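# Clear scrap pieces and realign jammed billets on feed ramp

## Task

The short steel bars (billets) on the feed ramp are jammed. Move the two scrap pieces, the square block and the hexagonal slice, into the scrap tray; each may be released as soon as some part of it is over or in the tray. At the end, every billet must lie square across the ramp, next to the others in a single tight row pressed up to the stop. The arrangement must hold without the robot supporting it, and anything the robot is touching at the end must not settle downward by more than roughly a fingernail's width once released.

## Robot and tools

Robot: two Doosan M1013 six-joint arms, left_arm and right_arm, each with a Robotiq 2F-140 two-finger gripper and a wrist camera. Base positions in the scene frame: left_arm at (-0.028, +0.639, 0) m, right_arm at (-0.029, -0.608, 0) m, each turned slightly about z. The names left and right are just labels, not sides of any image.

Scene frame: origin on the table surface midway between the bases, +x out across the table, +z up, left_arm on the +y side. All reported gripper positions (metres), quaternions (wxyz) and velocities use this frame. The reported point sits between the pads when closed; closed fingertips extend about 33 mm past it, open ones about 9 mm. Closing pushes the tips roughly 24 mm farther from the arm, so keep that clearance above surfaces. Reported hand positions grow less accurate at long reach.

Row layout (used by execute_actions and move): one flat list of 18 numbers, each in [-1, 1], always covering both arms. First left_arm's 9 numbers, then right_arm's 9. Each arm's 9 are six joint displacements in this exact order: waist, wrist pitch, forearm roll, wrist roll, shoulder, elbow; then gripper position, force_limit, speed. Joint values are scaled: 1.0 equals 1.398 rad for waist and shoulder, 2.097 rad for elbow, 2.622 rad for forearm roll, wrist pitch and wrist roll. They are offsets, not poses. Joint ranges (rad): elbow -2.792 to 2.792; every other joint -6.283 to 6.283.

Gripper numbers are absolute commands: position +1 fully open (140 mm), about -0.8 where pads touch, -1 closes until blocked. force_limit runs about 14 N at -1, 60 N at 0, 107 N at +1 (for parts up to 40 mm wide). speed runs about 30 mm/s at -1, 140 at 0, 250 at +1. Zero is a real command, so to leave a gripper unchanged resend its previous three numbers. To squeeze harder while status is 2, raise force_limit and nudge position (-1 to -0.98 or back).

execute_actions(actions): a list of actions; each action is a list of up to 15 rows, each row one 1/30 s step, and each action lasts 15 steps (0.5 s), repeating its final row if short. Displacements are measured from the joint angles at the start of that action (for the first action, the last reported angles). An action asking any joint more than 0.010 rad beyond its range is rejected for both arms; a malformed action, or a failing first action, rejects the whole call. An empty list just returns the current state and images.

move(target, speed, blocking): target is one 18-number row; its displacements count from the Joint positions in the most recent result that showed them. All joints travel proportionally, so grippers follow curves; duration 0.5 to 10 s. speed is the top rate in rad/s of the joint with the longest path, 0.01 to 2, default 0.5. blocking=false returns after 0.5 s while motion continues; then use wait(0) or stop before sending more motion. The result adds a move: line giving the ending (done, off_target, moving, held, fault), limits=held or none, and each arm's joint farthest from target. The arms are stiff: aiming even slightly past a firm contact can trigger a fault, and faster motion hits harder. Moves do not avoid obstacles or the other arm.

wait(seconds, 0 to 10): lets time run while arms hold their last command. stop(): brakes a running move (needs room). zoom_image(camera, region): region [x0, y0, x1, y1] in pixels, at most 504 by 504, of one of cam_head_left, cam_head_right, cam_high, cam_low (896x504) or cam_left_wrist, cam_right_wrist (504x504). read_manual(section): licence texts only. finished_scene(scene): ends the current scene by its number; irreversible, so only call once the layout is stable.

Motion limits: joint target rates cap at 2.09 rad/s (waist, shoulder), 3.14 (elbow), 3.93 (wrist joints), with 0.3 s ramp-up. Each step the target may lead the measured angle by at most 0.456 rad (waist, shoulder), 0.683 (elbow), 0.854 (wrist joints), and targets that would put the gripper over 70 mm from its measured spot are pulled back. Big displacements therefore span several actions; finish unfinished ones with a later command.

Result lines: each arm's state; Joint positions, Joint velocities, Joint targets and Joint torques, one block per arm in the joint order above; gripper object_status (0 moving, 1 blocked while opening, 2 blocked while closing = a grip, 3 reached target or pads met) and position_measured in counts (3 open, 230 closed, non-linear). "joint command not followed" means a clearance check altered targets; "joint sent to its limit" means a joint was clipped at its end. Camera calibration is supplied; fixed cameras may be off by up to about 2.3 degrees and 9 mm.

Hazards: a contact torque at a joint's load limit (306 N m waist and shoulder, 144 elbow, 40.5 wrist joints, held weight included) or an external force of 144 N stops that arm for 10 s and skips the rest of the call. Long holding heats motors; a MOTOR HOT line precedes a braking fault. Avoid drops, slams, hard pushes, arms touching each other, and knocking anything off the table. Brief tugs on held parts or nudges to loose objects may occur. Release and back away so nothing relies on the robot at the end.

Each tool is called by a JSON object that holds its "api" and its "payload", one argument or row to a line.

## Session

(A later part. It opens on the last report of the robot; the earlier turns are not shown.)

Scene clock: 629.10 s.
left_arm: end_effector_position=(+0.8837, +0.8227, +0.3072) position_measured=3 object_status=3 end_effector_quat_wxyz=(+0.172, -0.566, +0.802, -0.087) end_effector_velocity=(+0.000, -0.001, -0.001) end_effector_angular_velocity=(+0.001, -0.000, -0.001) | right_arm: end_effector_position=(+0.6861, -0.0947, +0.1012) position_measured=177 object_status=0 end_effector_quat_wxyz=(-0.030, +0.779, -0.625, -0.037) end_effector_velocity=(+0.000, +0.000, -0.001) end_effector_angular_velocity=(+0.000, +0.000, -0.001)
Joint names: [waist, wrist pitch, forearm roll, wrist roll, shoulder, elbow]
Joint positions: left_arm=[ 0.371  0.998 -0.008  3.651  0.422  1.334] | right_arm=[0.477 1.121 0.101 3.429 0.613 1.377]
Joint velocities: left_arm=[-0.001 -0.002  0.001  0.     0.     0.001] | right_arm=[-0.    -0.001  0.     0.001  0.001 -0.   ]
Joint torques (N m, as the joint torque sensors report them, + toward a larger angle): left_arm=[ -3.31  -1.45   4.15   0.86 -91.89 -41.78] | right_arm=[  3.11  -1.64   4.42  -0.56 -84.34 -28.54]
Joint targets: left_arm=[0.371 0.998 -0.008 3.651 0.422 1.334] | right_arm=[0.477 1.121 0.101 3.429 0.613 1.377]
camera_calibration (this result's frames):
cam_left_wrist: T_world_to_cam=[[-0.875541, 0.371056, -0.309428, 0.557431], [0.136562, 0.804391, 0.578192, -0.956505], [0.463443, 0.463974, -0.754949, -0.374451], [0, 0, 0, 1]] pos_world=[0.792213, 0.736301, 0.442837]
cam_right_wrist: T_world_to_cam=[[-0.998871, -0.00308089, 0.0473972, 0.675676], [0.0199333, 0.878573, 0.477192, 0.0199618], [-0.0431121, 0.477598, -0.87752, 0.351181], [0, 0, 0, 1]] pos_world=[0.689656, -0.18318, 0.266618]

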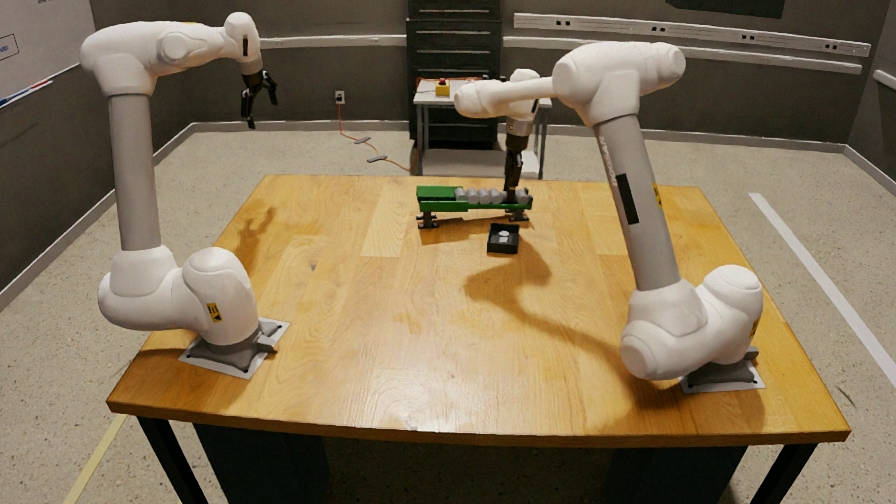

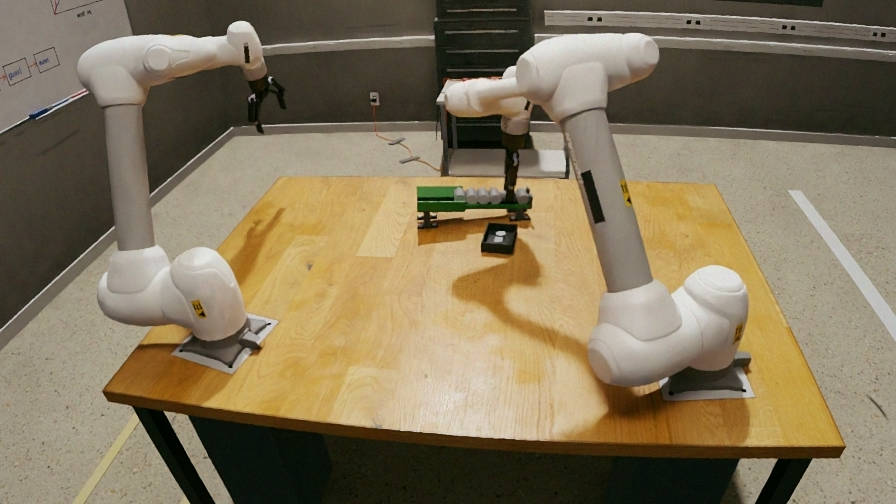

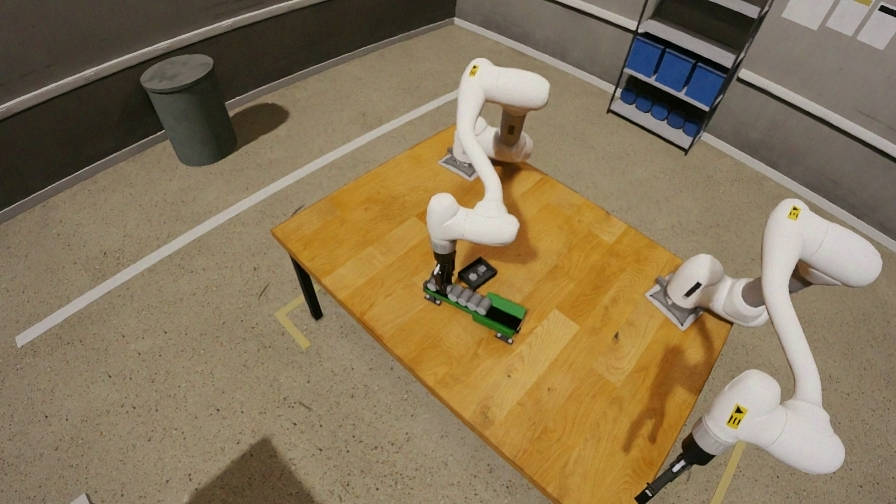

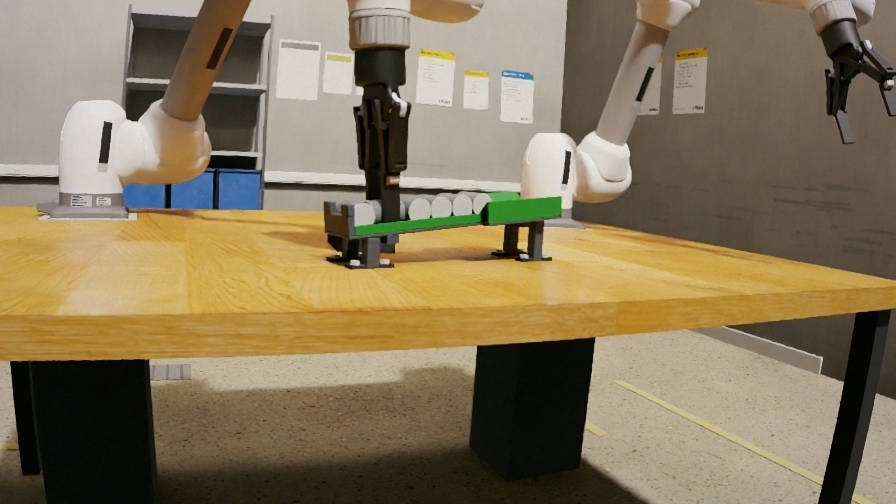

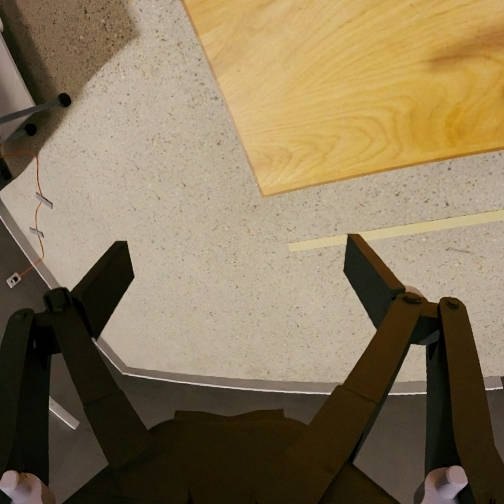

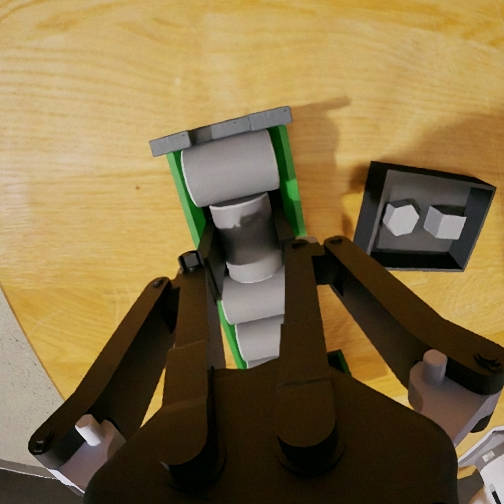

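{"api": "move", "payload": {
  "target": [0,0,0,0,0,0,1,0,0, 0,0.03284,-0.0014,0.00354,-0.02475,-0.02476,-1,0.5,-0.4],
  "speed": 0.11
}}

Scene clock: 681.87 s.
left_arm: end_effector_position=(+0.8837, +0.8227, +0.3072) position_measured=3 object_status=3 end_effector_quat_wxyz=(+0.172, -0.566, +0.802, -0.087) end_effector_velocity=(-0.000, +0.000, -0.000) end_effector_angular_velocity=(+0.001, +0.001, -0.000) | right_arm: end_effector_position=(+0.6861, -0.0947, +0.1581) position_measured=177 object_status=2 end_effector_quat_wxyz=(-0.030, +0.779, -0.625, -0.037) end_effector_velocity=(-0.000, -0.001, +0.000) end_effector_angular_velocity=(-0.001, -0.001, -0.000)
Joint names: [waist, wrist pitch, forearm roll, wrist roll, shoulder, elbow]
Joint positions: left_arm=[ 0.371  0.998 -0.008  3.651  0.422  1.334] | right_arm=[0.477 1.207 0.097 3.438 0.578 1.326]
Joint velocities: left_arm=[ 0.     0.001  0.001 -0.     0.    -0.   ] | right_arm=[ 0.    -0.    -0.001  0.001 -0.001  0.001]
Joint torques (N m, as the joint torque sensors report them, + toward a larger angle): left_arm=[ -2.19  -1.52   4.51   0.75 -91.22 -42.33] | right_arm=[   2.21   -0.12    4.78   -0.36 -105.54  -40.69]
Joint targets: left_arm=[0.371 0.998 -0.008 3.651 0.422 1.334] | right_arm=[0.477 1.207 0.097 3.438 0.578 1.326]
move: done; limits=none; left_arm: farthest joint: the waist, 0.000 radians from its target (0.000 radians at the start); right_arm: farthest joint: the waist, 0.000 radians from its target (0.000 radians at the start)
camera_calibration (this result's frames):
cam_left_wrist: T_world_to_cam=[[-0.875541, 0.371056, -0.309428, 0.557432], [0.136562, 0.804391, 0.578192, -0.956505], [0.463443, 0.463974, -0.754949, -0.37445], [0, 0, 0, 1]] pos_world=[0.792213, 0.736301, 0.442837]
cam_right_wrist: T_world_to_cam=[[-0.99887, -0.00312103, 0.04742, 0.672959], [0.0199079, 0.878584, 0.477172, -0.00719308], [-0.0431517, 0.477577, -0.87753, 0.401199], [0, 0, 0, 1]] pos_world=[0.689654, -0.183183, 0.323585]

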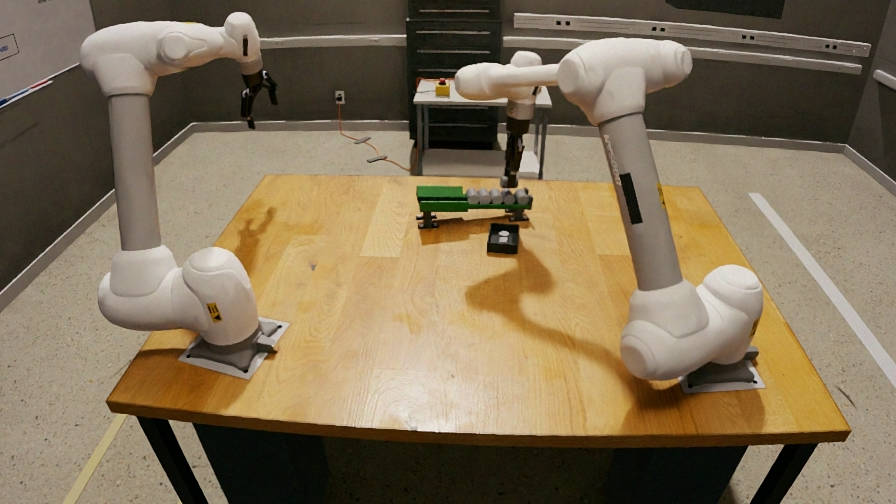

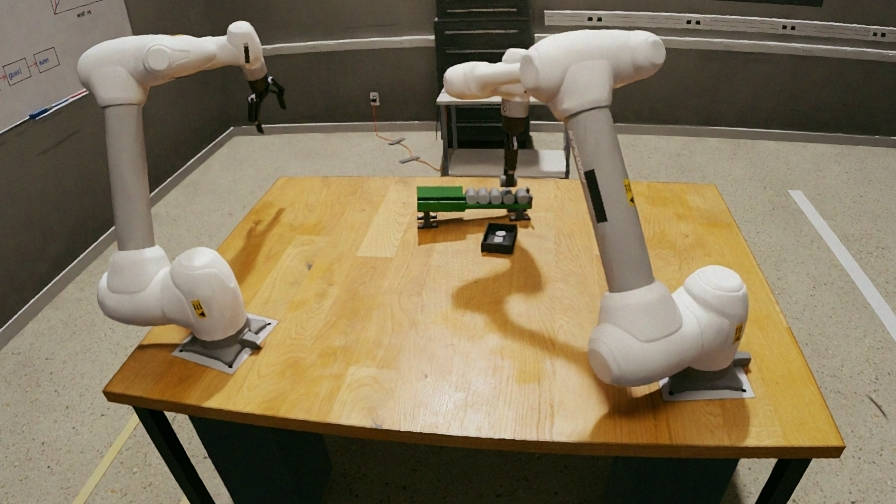

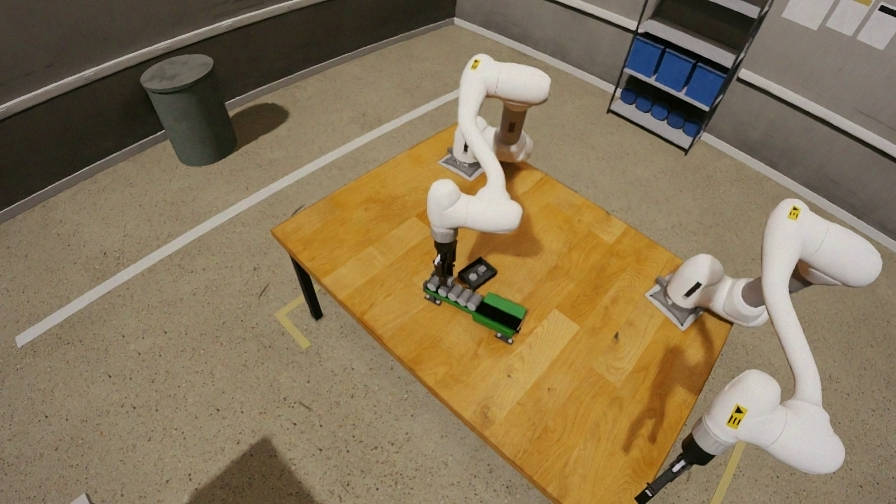

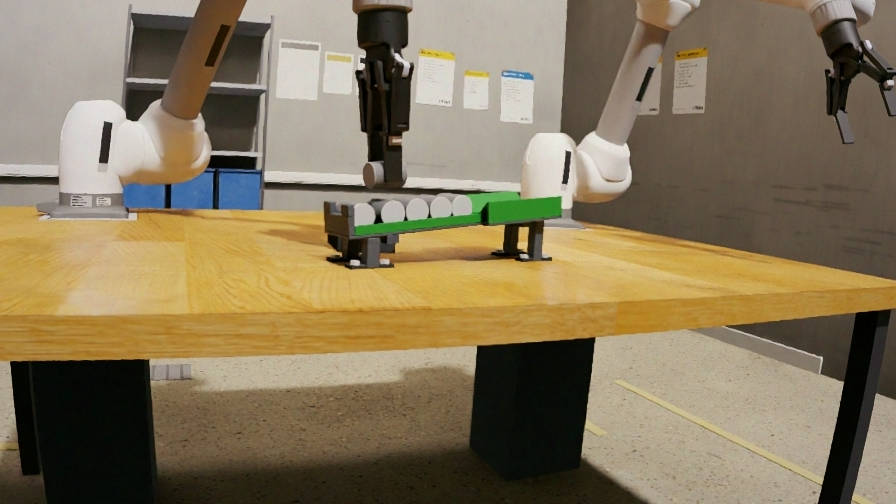

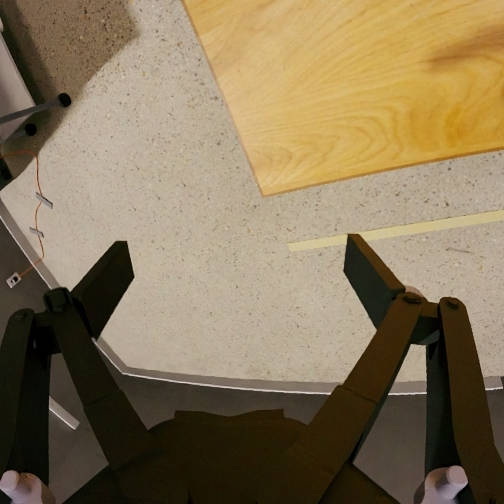

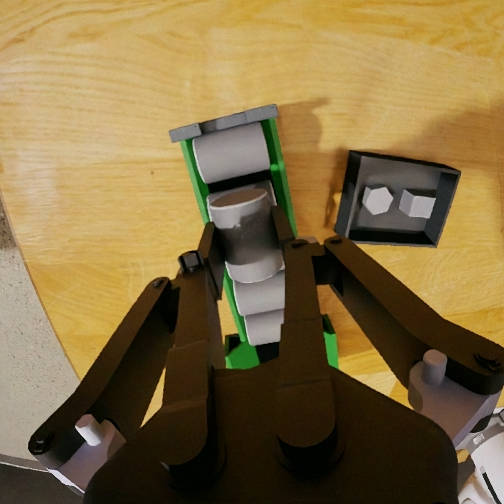

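{"api": "execute_actions", "payload": {
  "actions": []
}}

Scene clock: 710.20 s.
left_arm: end_effector_position=(+0.8837, +0.8227, +0.3072) position_measured=3 object_status=3 end_effector_quat_wxyz=(+0.172, -0.566, +0.802, -0.087) end_effector_velocity=(+0.001, -0.001, +0.001) end_effector_angular_velocity=(-0.000, -0.001, -0.000) | right_arm: end_effector_position=(+0.6861, -0.0947, +0.1582) position_measured=177 object_status=2 end_effector_quat_wxyz=(-0.030, +0.779, -0.625, -0.037) end_effector_velocity=(-0.001, +0.000, -0.000) end_effector_angular_velocity=(+0.001, +0.001, +0.001)
Joint names: [waist, wrist pitch, forearm roll, wrist roll, shoulder, elbow]
Joint positions: left_arm=[ 0.371  0.998 -0.008  3.651  0.422  1.334] | right_arm=[0.477 1.207 0.097 3.438 0.578 1.326]
Joint velocities: left_arm=[-0.001 -0.    -0.    -0.     0.    -0.001] | right_arm=[ 0.     0.     0.001 -0.001 -0.     0.001]
Joint torques (N m, as the joint torque sensors report them, + toward a larger angle): left_arm=[ -2.44  -1.53   4.48   1.09 -90.95 -42.33] | right_arm=[   2.48   -0.1     4.71   -0.41 -105.23  -40.88]
Joint targets: left_arm=[0.371 0.998 -0.008 3.651 0.422 1.334] | right_arm=[0.477 1.207 0.097 3.438 0.578 1.326]
camera_calibration (this result's frames):
cam_right_wrist: T_world_to_cam=[[-0.998872, -0.00312266, 0.0473766, 0.672976], [0.0198869, 0.878572, 0.477196, -0.00721066], [-0.0431139, 0.4776, -0.877519, 0.401209], [0, 0, 0, 1]] pos_world=[0.689658, -0.183181, 0.323626]

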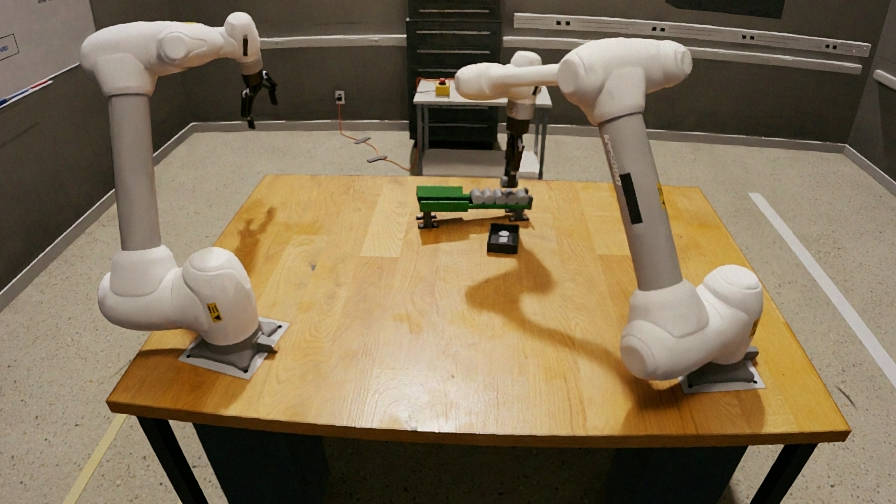

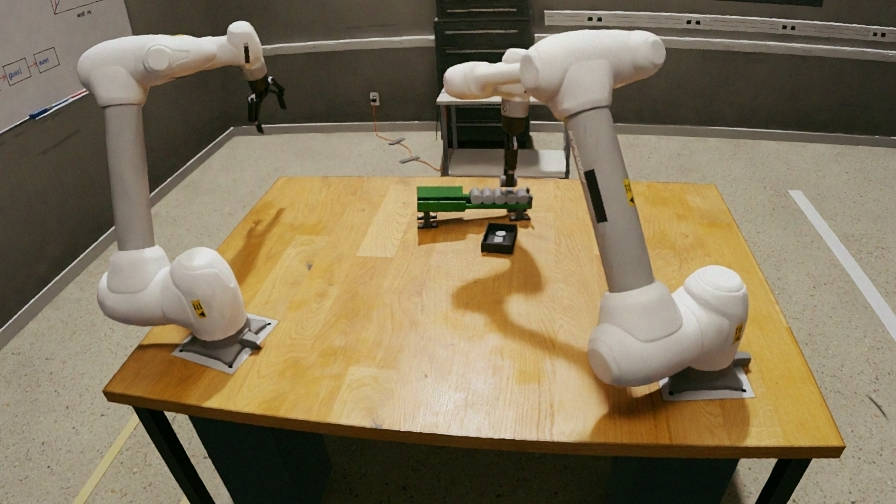

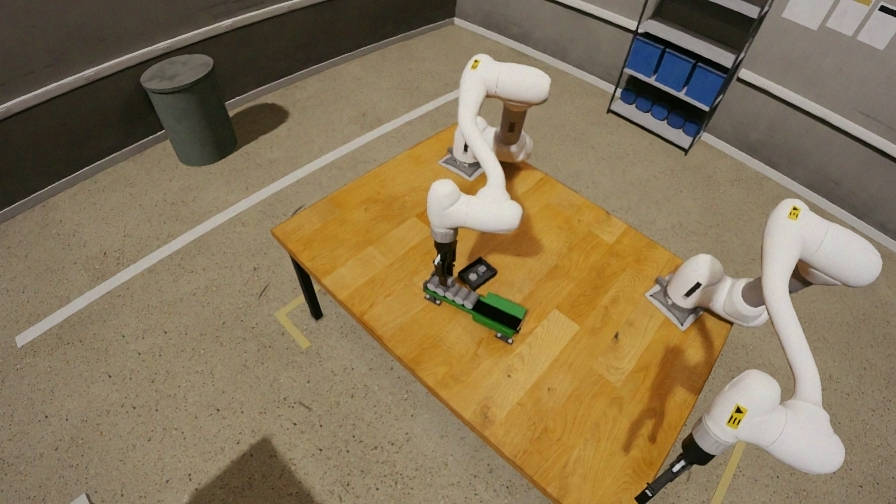

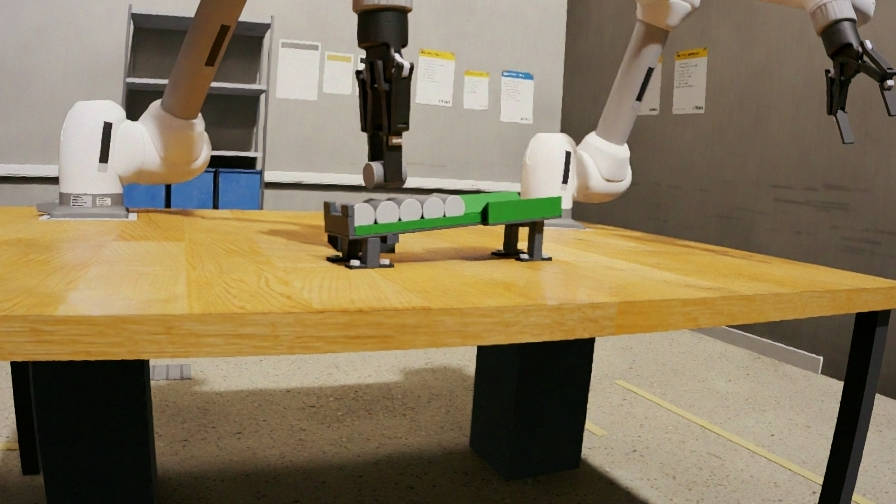

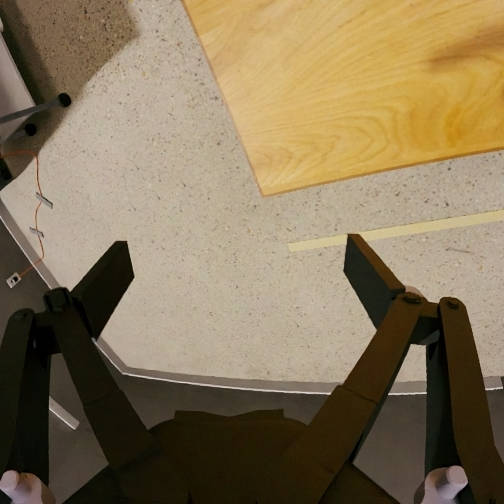

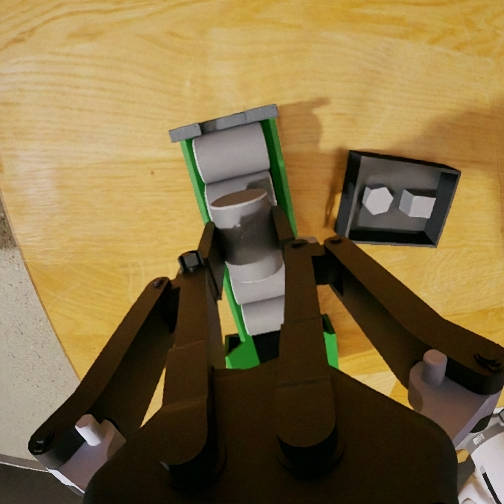

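{"api": "zoom_image", "payload": {
  "camera": "cam_low",
  "region": [310, 140, 580, 280]
}}

{"api": "zoom_image", "payload": {
  "camera": "cam_high",
  "region": [410, 240, 540, 350]
}}

Region (310, 140, 580, 280) of cam_low's 896x504 image, scaled by 1.867, with more detail than that image has; it fills the top 261 rows of this view, and the rest is white.

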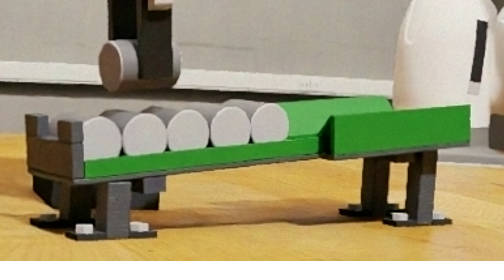

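Region (410, 240, 540, 350) of cam_high's 896x504 image, scaled by 3.877, with more detail than that image has; it fills the top 426 rows of this view, and the rest is white.

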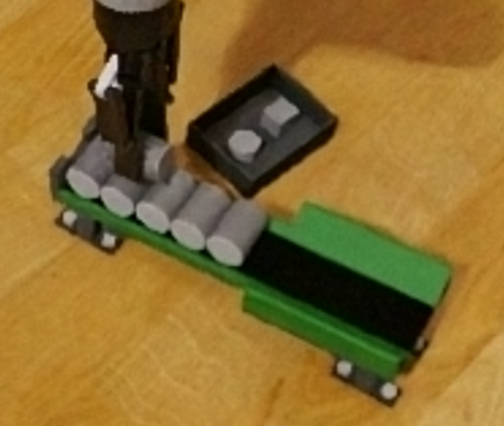

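{"api": "move", "payload": {
  "target": [0,0,0,0,0,0,1,0,0, 0.139927,0.056230,-0.036995,-0.509953,0.104292,-0.125510,-1,0.5,-0.4],
  "speed": 0.9
}}

Scene clock: 748.70 s.
left_arm: end_effector_position=(+0.8837, +0.8227, +0.3072) position_measured=3 object_status=3 end_effector_quat_wxyz=(+0.172, -0.566, +0.802, -0.087) end_effector_velocity=(+0.000, -0.000, -0.001) end_effector_angular_velocity=(+0.001, -0.000, -0.001) | right_arm: end_effector_position=(+0.6514, +0.0660, +0.1650) position_measured=177 object_status=2 end_effector_quat_wxyz=(-0.000, +0.994, +0.107, +0.000) end_effector_velocity=(+0.000, +0.001, -0.001) end_effector_angular_velocity=(+0.000, -0.001, -0.000)
Joint names: [waist, wrist pitch, forearm roll, wrist roll, shoulder, elbow]
Joint positions: left_arm=[ 0.371  0.998 -0.008  3.651  0.422  1.334] | right_arm=[0.673 1.355 0.    2.101 0.724 1.062]
Joint velocities: left_arm=[-0.001 -0.002  0.    -0.     0.     0.001] | right_arm=[ 0.001 -0.002 -0.     0.001  0.001 -0.   ]
Joint torques (N m, as the joint torque sensors report them, + toward a larger angle): left_arm=[ -2.54  -1.42   4.33   0.88 -91.27 -42.  ] | right_arm=[   2.23    0.07    4.41   -0.43 -119.33  -41.75]
Joint targets: left_arm=[0.371 0.998 -0.008 3.651 0.422 1.334] | right_arm=[0.673 1.355 0.000 2.101 0.724 1.062]
move: done; limits=none; left_arm: farthest joint: the waist, 0.000 radians from its target (0.000 radians at the start); right_arm: farthest joint: the waist, 0.000 radians from its target (0.195 radians at the start)
camera_calibration (this result's frames):
cam_left_wrist: T_world_to_cam=[[-0.875541, 0.371056, -0.309428, 0.557432], [0.136562, 0.804391, 0.578192, -0.956505], [0.463443, 0.463974, -0.754949, -0.374451], [0, 0, 0, 1]] pos_world=[0.792212, 0.736301, 0.442837]
cam_right_wrist: T_world_to_cam=[[-0.00562601, -0.999624, 0.0268182, 0.0606825], [-0.919615, 0.015706, 0.392507, 0.531946], [-0.392781, -0.0224542, -0.919358, 0.596682], [0, 0, 0, 1]] pos_world=[0.723892, 0.065703, 0.338145]

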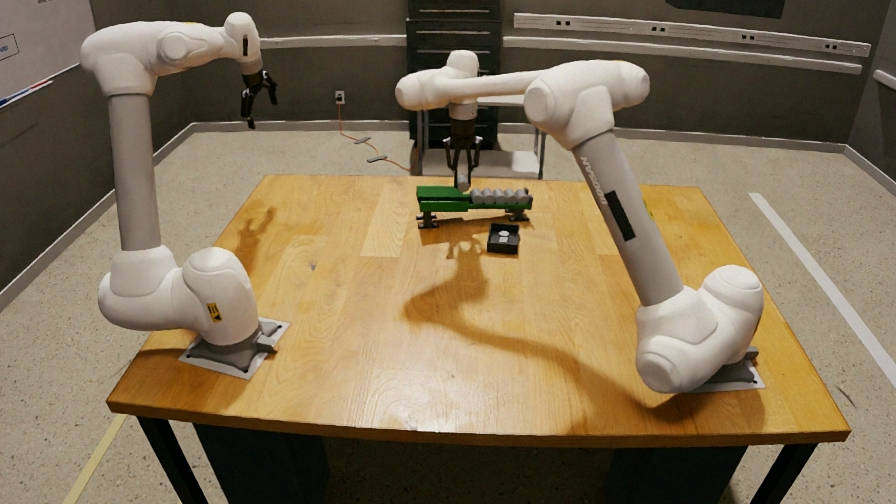

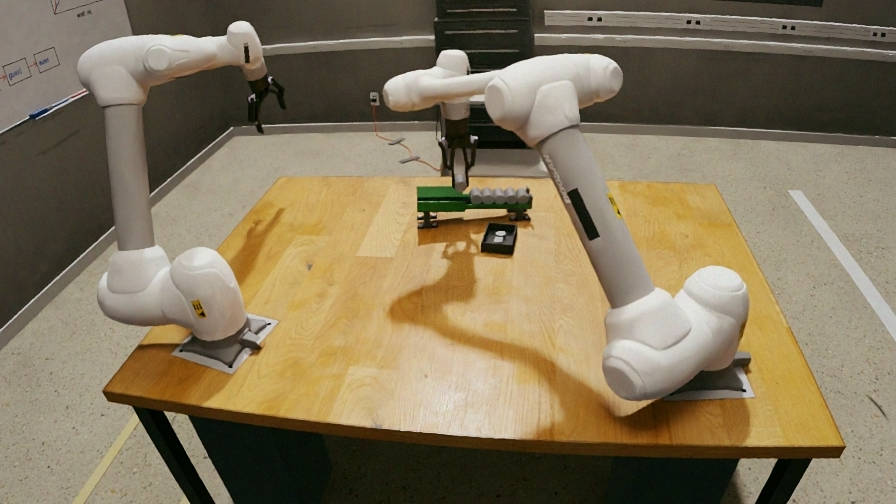

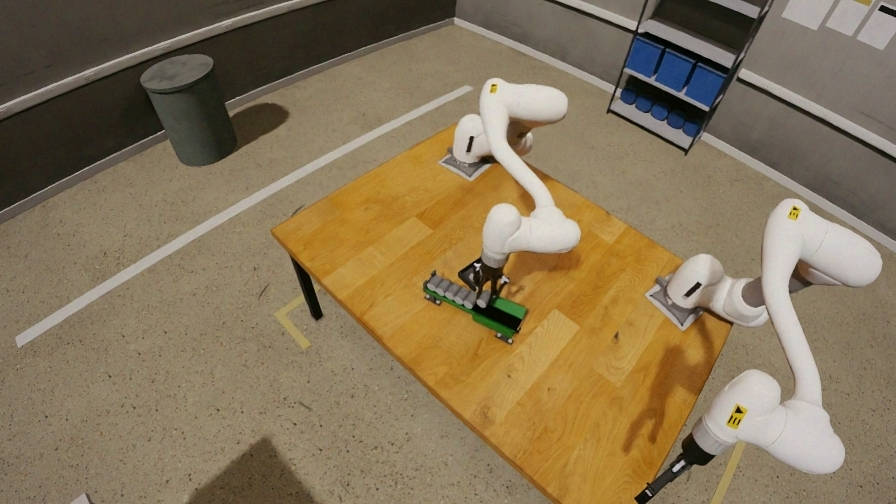

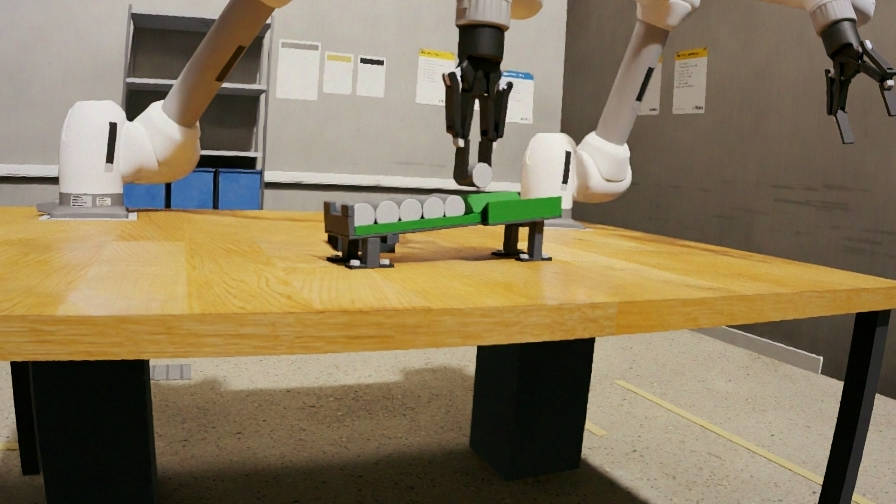

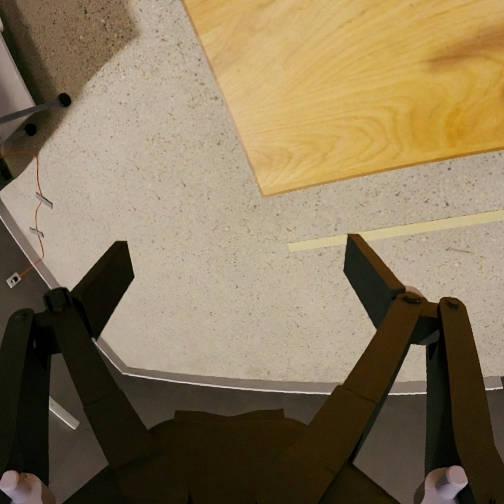

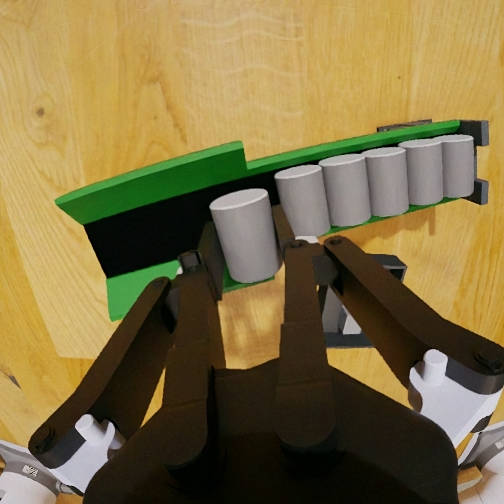

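{"api": "zoom_image", "payload": {
  "camera": "cam_right_wrist",
  "region": [170, 130, 350, 300]
}}

{"api": "zoom_image", "payload": {
  "camera": "cam_low",
  "region": [410, 140, 570, 250]
}}

Region (170, 130, 350, 300) of cam_right_wrist's 504x504 image, scaled by 2.800, with more detail than that image has.

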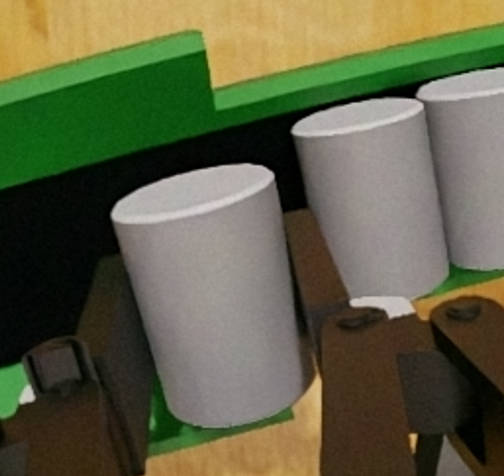

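Region (410, 140, 570, 250) of cam_low's 896x504 image, scaled by 3.150, with more detail than that image has; it fills the top 346 rows of this view, and the rest is white.

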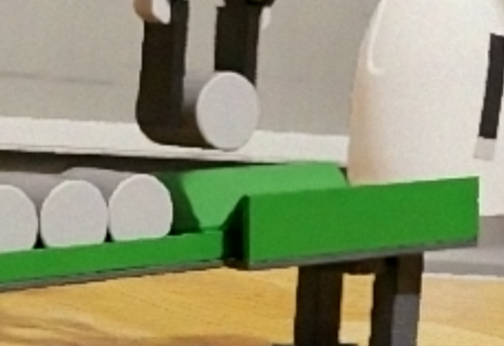

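{"api": "zoom_image", "payload": {
  "camera": "cam_right_wrist",
  "region": [50, 170, 250, 330]
}}

{"api": "zoom_image", "payload": {
  "camera": "cam_right_wrist",
  "region": [200, 140, 300, 230]
}}

Region (50, 170, 250, 330) of cam_right_wrist's 504x504 image, scaled by 2.520, with more detail than that image has; it fills the top 403 rows of this view, and the rest is white.

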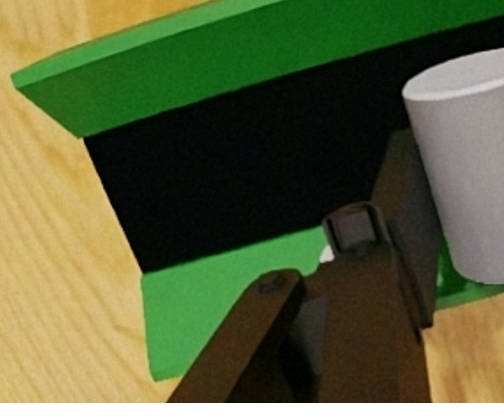

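Region (200, 140, 300, 230) of cam_right_wrist's 504x504 image, scaled by 5.040, with more detail than that image has; it fills the top 454 rows of this view, and the rest is white.

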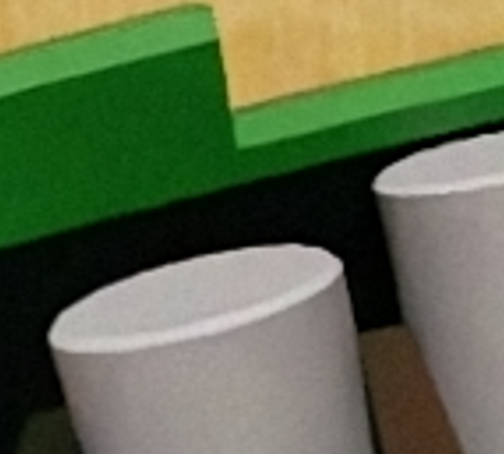

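{"api": "zoom_image", "payload": {
  "camera": "cam_right_wrist",
  "region": [205, 215, 305, 300]
}}

Region (205, 215, 305, 300) of cam_right_wrist's 504x504 image, scaled by 5.040, with more detail than that image has; it fills the top 428 rows of this view, and the rest is white.

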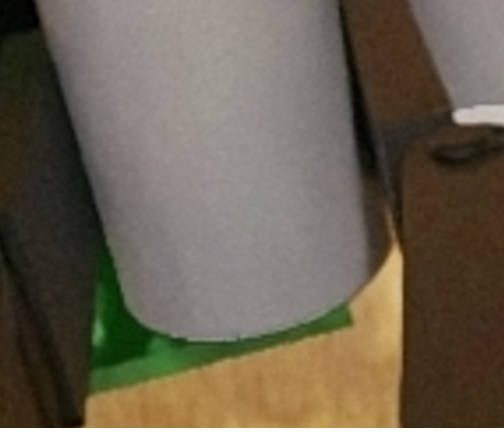

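{"api": "move", "payload": {
  "target": [0,0,0,0,0,0,1,0,0, 0.004647,-0.022302,0,0.002477,0.017686,0.016095,-1,0.5,-0.4],
  "speed": 0.08
}}

Scene clock: 869.73 s.
left_arm: end_effector_position=(+0.8837, +0.8227, +0.3072) position_measured=3 object_status=3 end_effector_quat_wxyz=(+0.172, -0.566, +0.802, -0.087) end_effector_velocity=(+0.000, -0.001, +0.001) end_effector_angular_velocity=(+0.001, -0.002, -0.001) | right_arm: end_effector_position=(+0.6495, +0.0728, +0.1231) position_measured=177 object_status=2 end_effector_quat_wxyz=(-0.000, +0.994, +0.107, +0.000) end_effector_velocity=(-0.000, +0.001, -0.001) end_effector_angular_velocity=(+0.001, +0.001, -0.001)
Joint names: [waist, wrist pitch, forearm roll, wrist roll, shoulder, elbow]
Joint positions: left_arm=[ 0.371  0.998 -0.008  3.651  0.422  1.334] | right_arm=[0.679 1.296 0.    2.108 0.749 1.096]
Joint velocities: left_arm=[-0.001 -0.001  0.001 -0.    -0.001 -0.   ] | right_arm=[ 0.    -0.     0.001  0.001  0.001 -0.   ]
Joint torques (N m, as the joint torque sensors report them, + toward a larger angle): left_arm=[ -2.26  -1.46   4.37   1.03 -91.21 -42.01] | right_arm=[   2.32   -0.02    4.39   -0.4  -120.87  -41.28]
Joint targets: left_arm=[0.371 0.998 -0.008 3.651 0.422 1.334] | right_arm=[0.679 1.296 0.000 2.108 0.749 1.096]
move: done; limits=none; left_arm: farthest joint: the waist, 0.000 radians from its target (0.000 radians at the start); right_arm: farthest joint: the waist, 0.000 radians from its target (0.006 radians at the start)
camera_calibration (this result's frames):
cam_left_wrist: T_world_to_cam=[[-0.875541, 0.371056, -0.309428, 0.557432], [0.136562, 0.804391, 0.578192, -0.956505], [0.463443, 0.463974, -0.754949, -0.374451], [0, 0, 0, 1]] pos_world=[0.792213, 0.736301, 0.442837]
cam_right_wrist: T_world_to_cam=[[-0.00564427, -0.999625, 0.0267997, 0.0685652], [-0.919623, 0.015715, 0.392487, 0.546604], [-0.392761, -0.0224303, -0.919367, 0.557506], [0, 0, 0, 1]] pos_world=[0.722023, 0.0724546, 0.29618]

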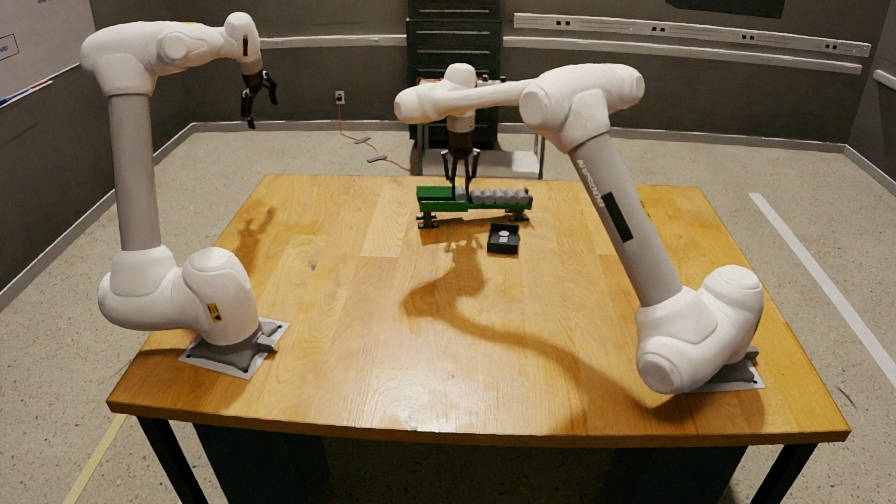

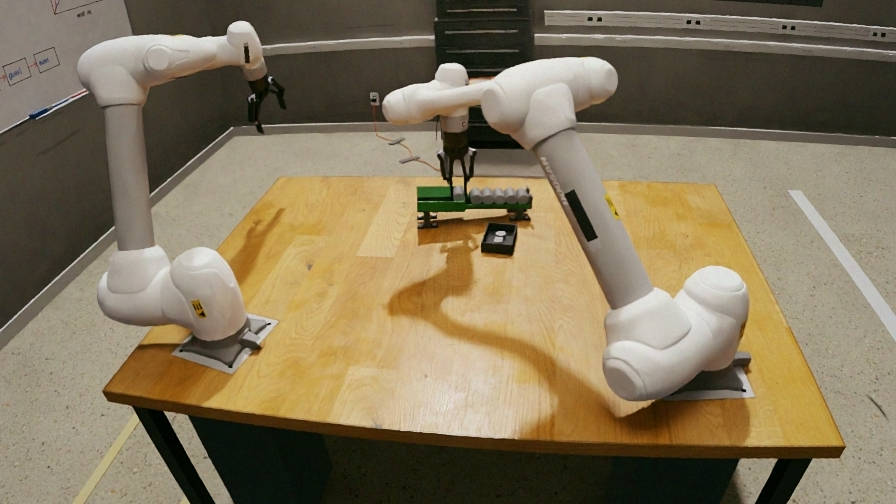

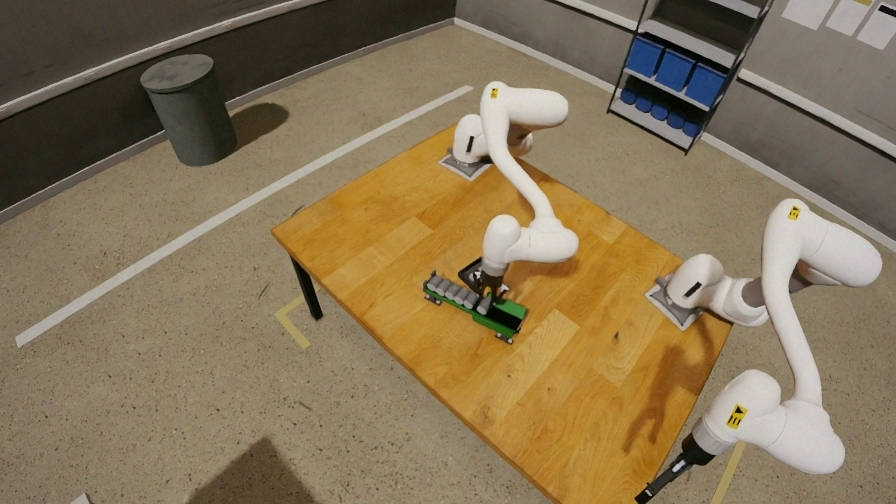

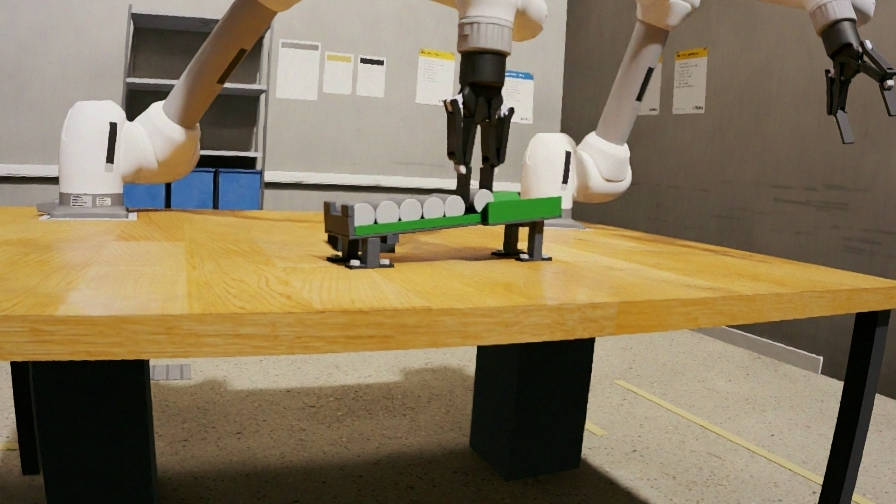

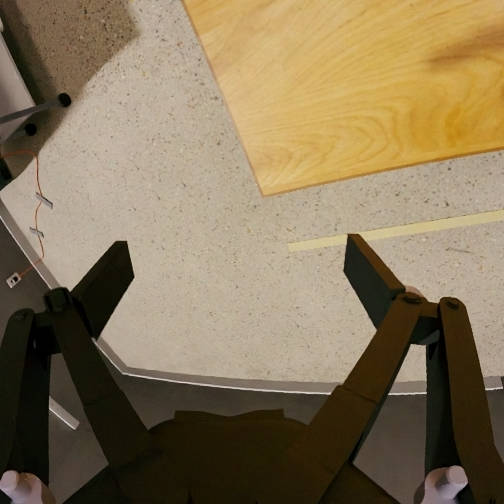

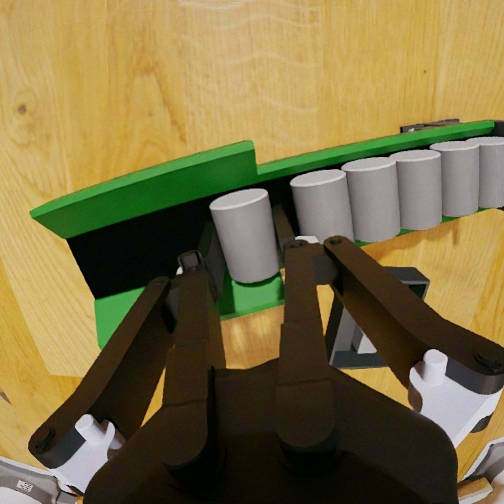

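{"api": "zoom_image", "payload": {
  "camera": "cam_low",
  "region": [390, 170, 520, 240]
}}

{"api": "zoom_image", "payload": {
  "camera": "cam_right_wrist",
  "region": [180, 140, 360, 310]
}}

Region (390, 170, 520, 240) of cam_low's 896x504 image, scaled by 3.877, with more detail than that image has; it fills the top 271 rows of this view, and the rest is white.

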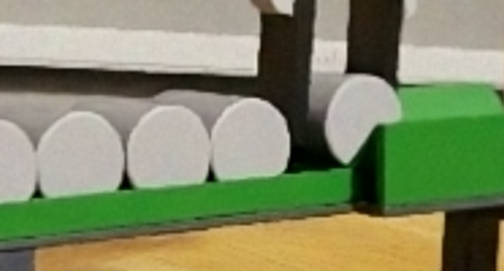

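Region (180, 140, 360, 310) of cam_right_wrist's 504x504 image, scaled by 2.800, with more detail than that image has.

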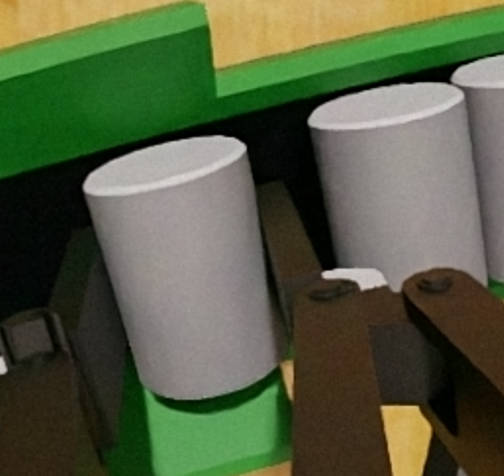

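{"api": "zoom_image", "payload": {
  "camera": "cam_low",
  "region": [420, 180, 500, 225]
}}

{"api": "zoom_image", "payload": {
  "camera": "cam_right_wrist",
  "region": [190, 160, 310, 230]
}}

Region (420, 180, 500, 225) of cam_low's 896x504 image, scaled by 6.300, with more detail than that image has; it fills the top 284 rows of this view, and the rest is white.

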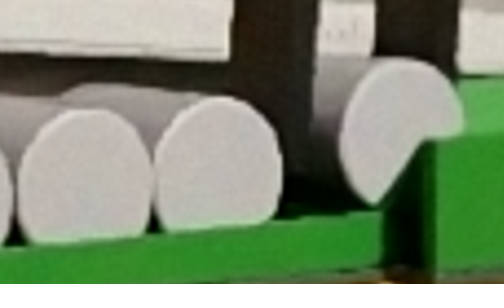

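Region (190, 160, 310, 230) of cam_right_wrist's 504x504 image, scaled by 4.200, with more detail than that image has; it fills the top 294 rows of this view, and the rest is white.

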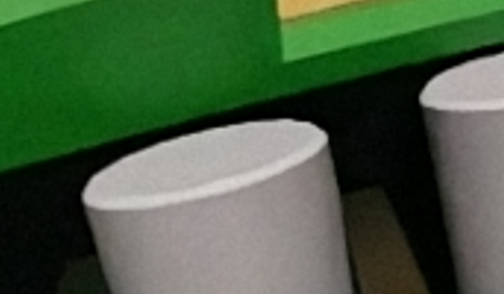

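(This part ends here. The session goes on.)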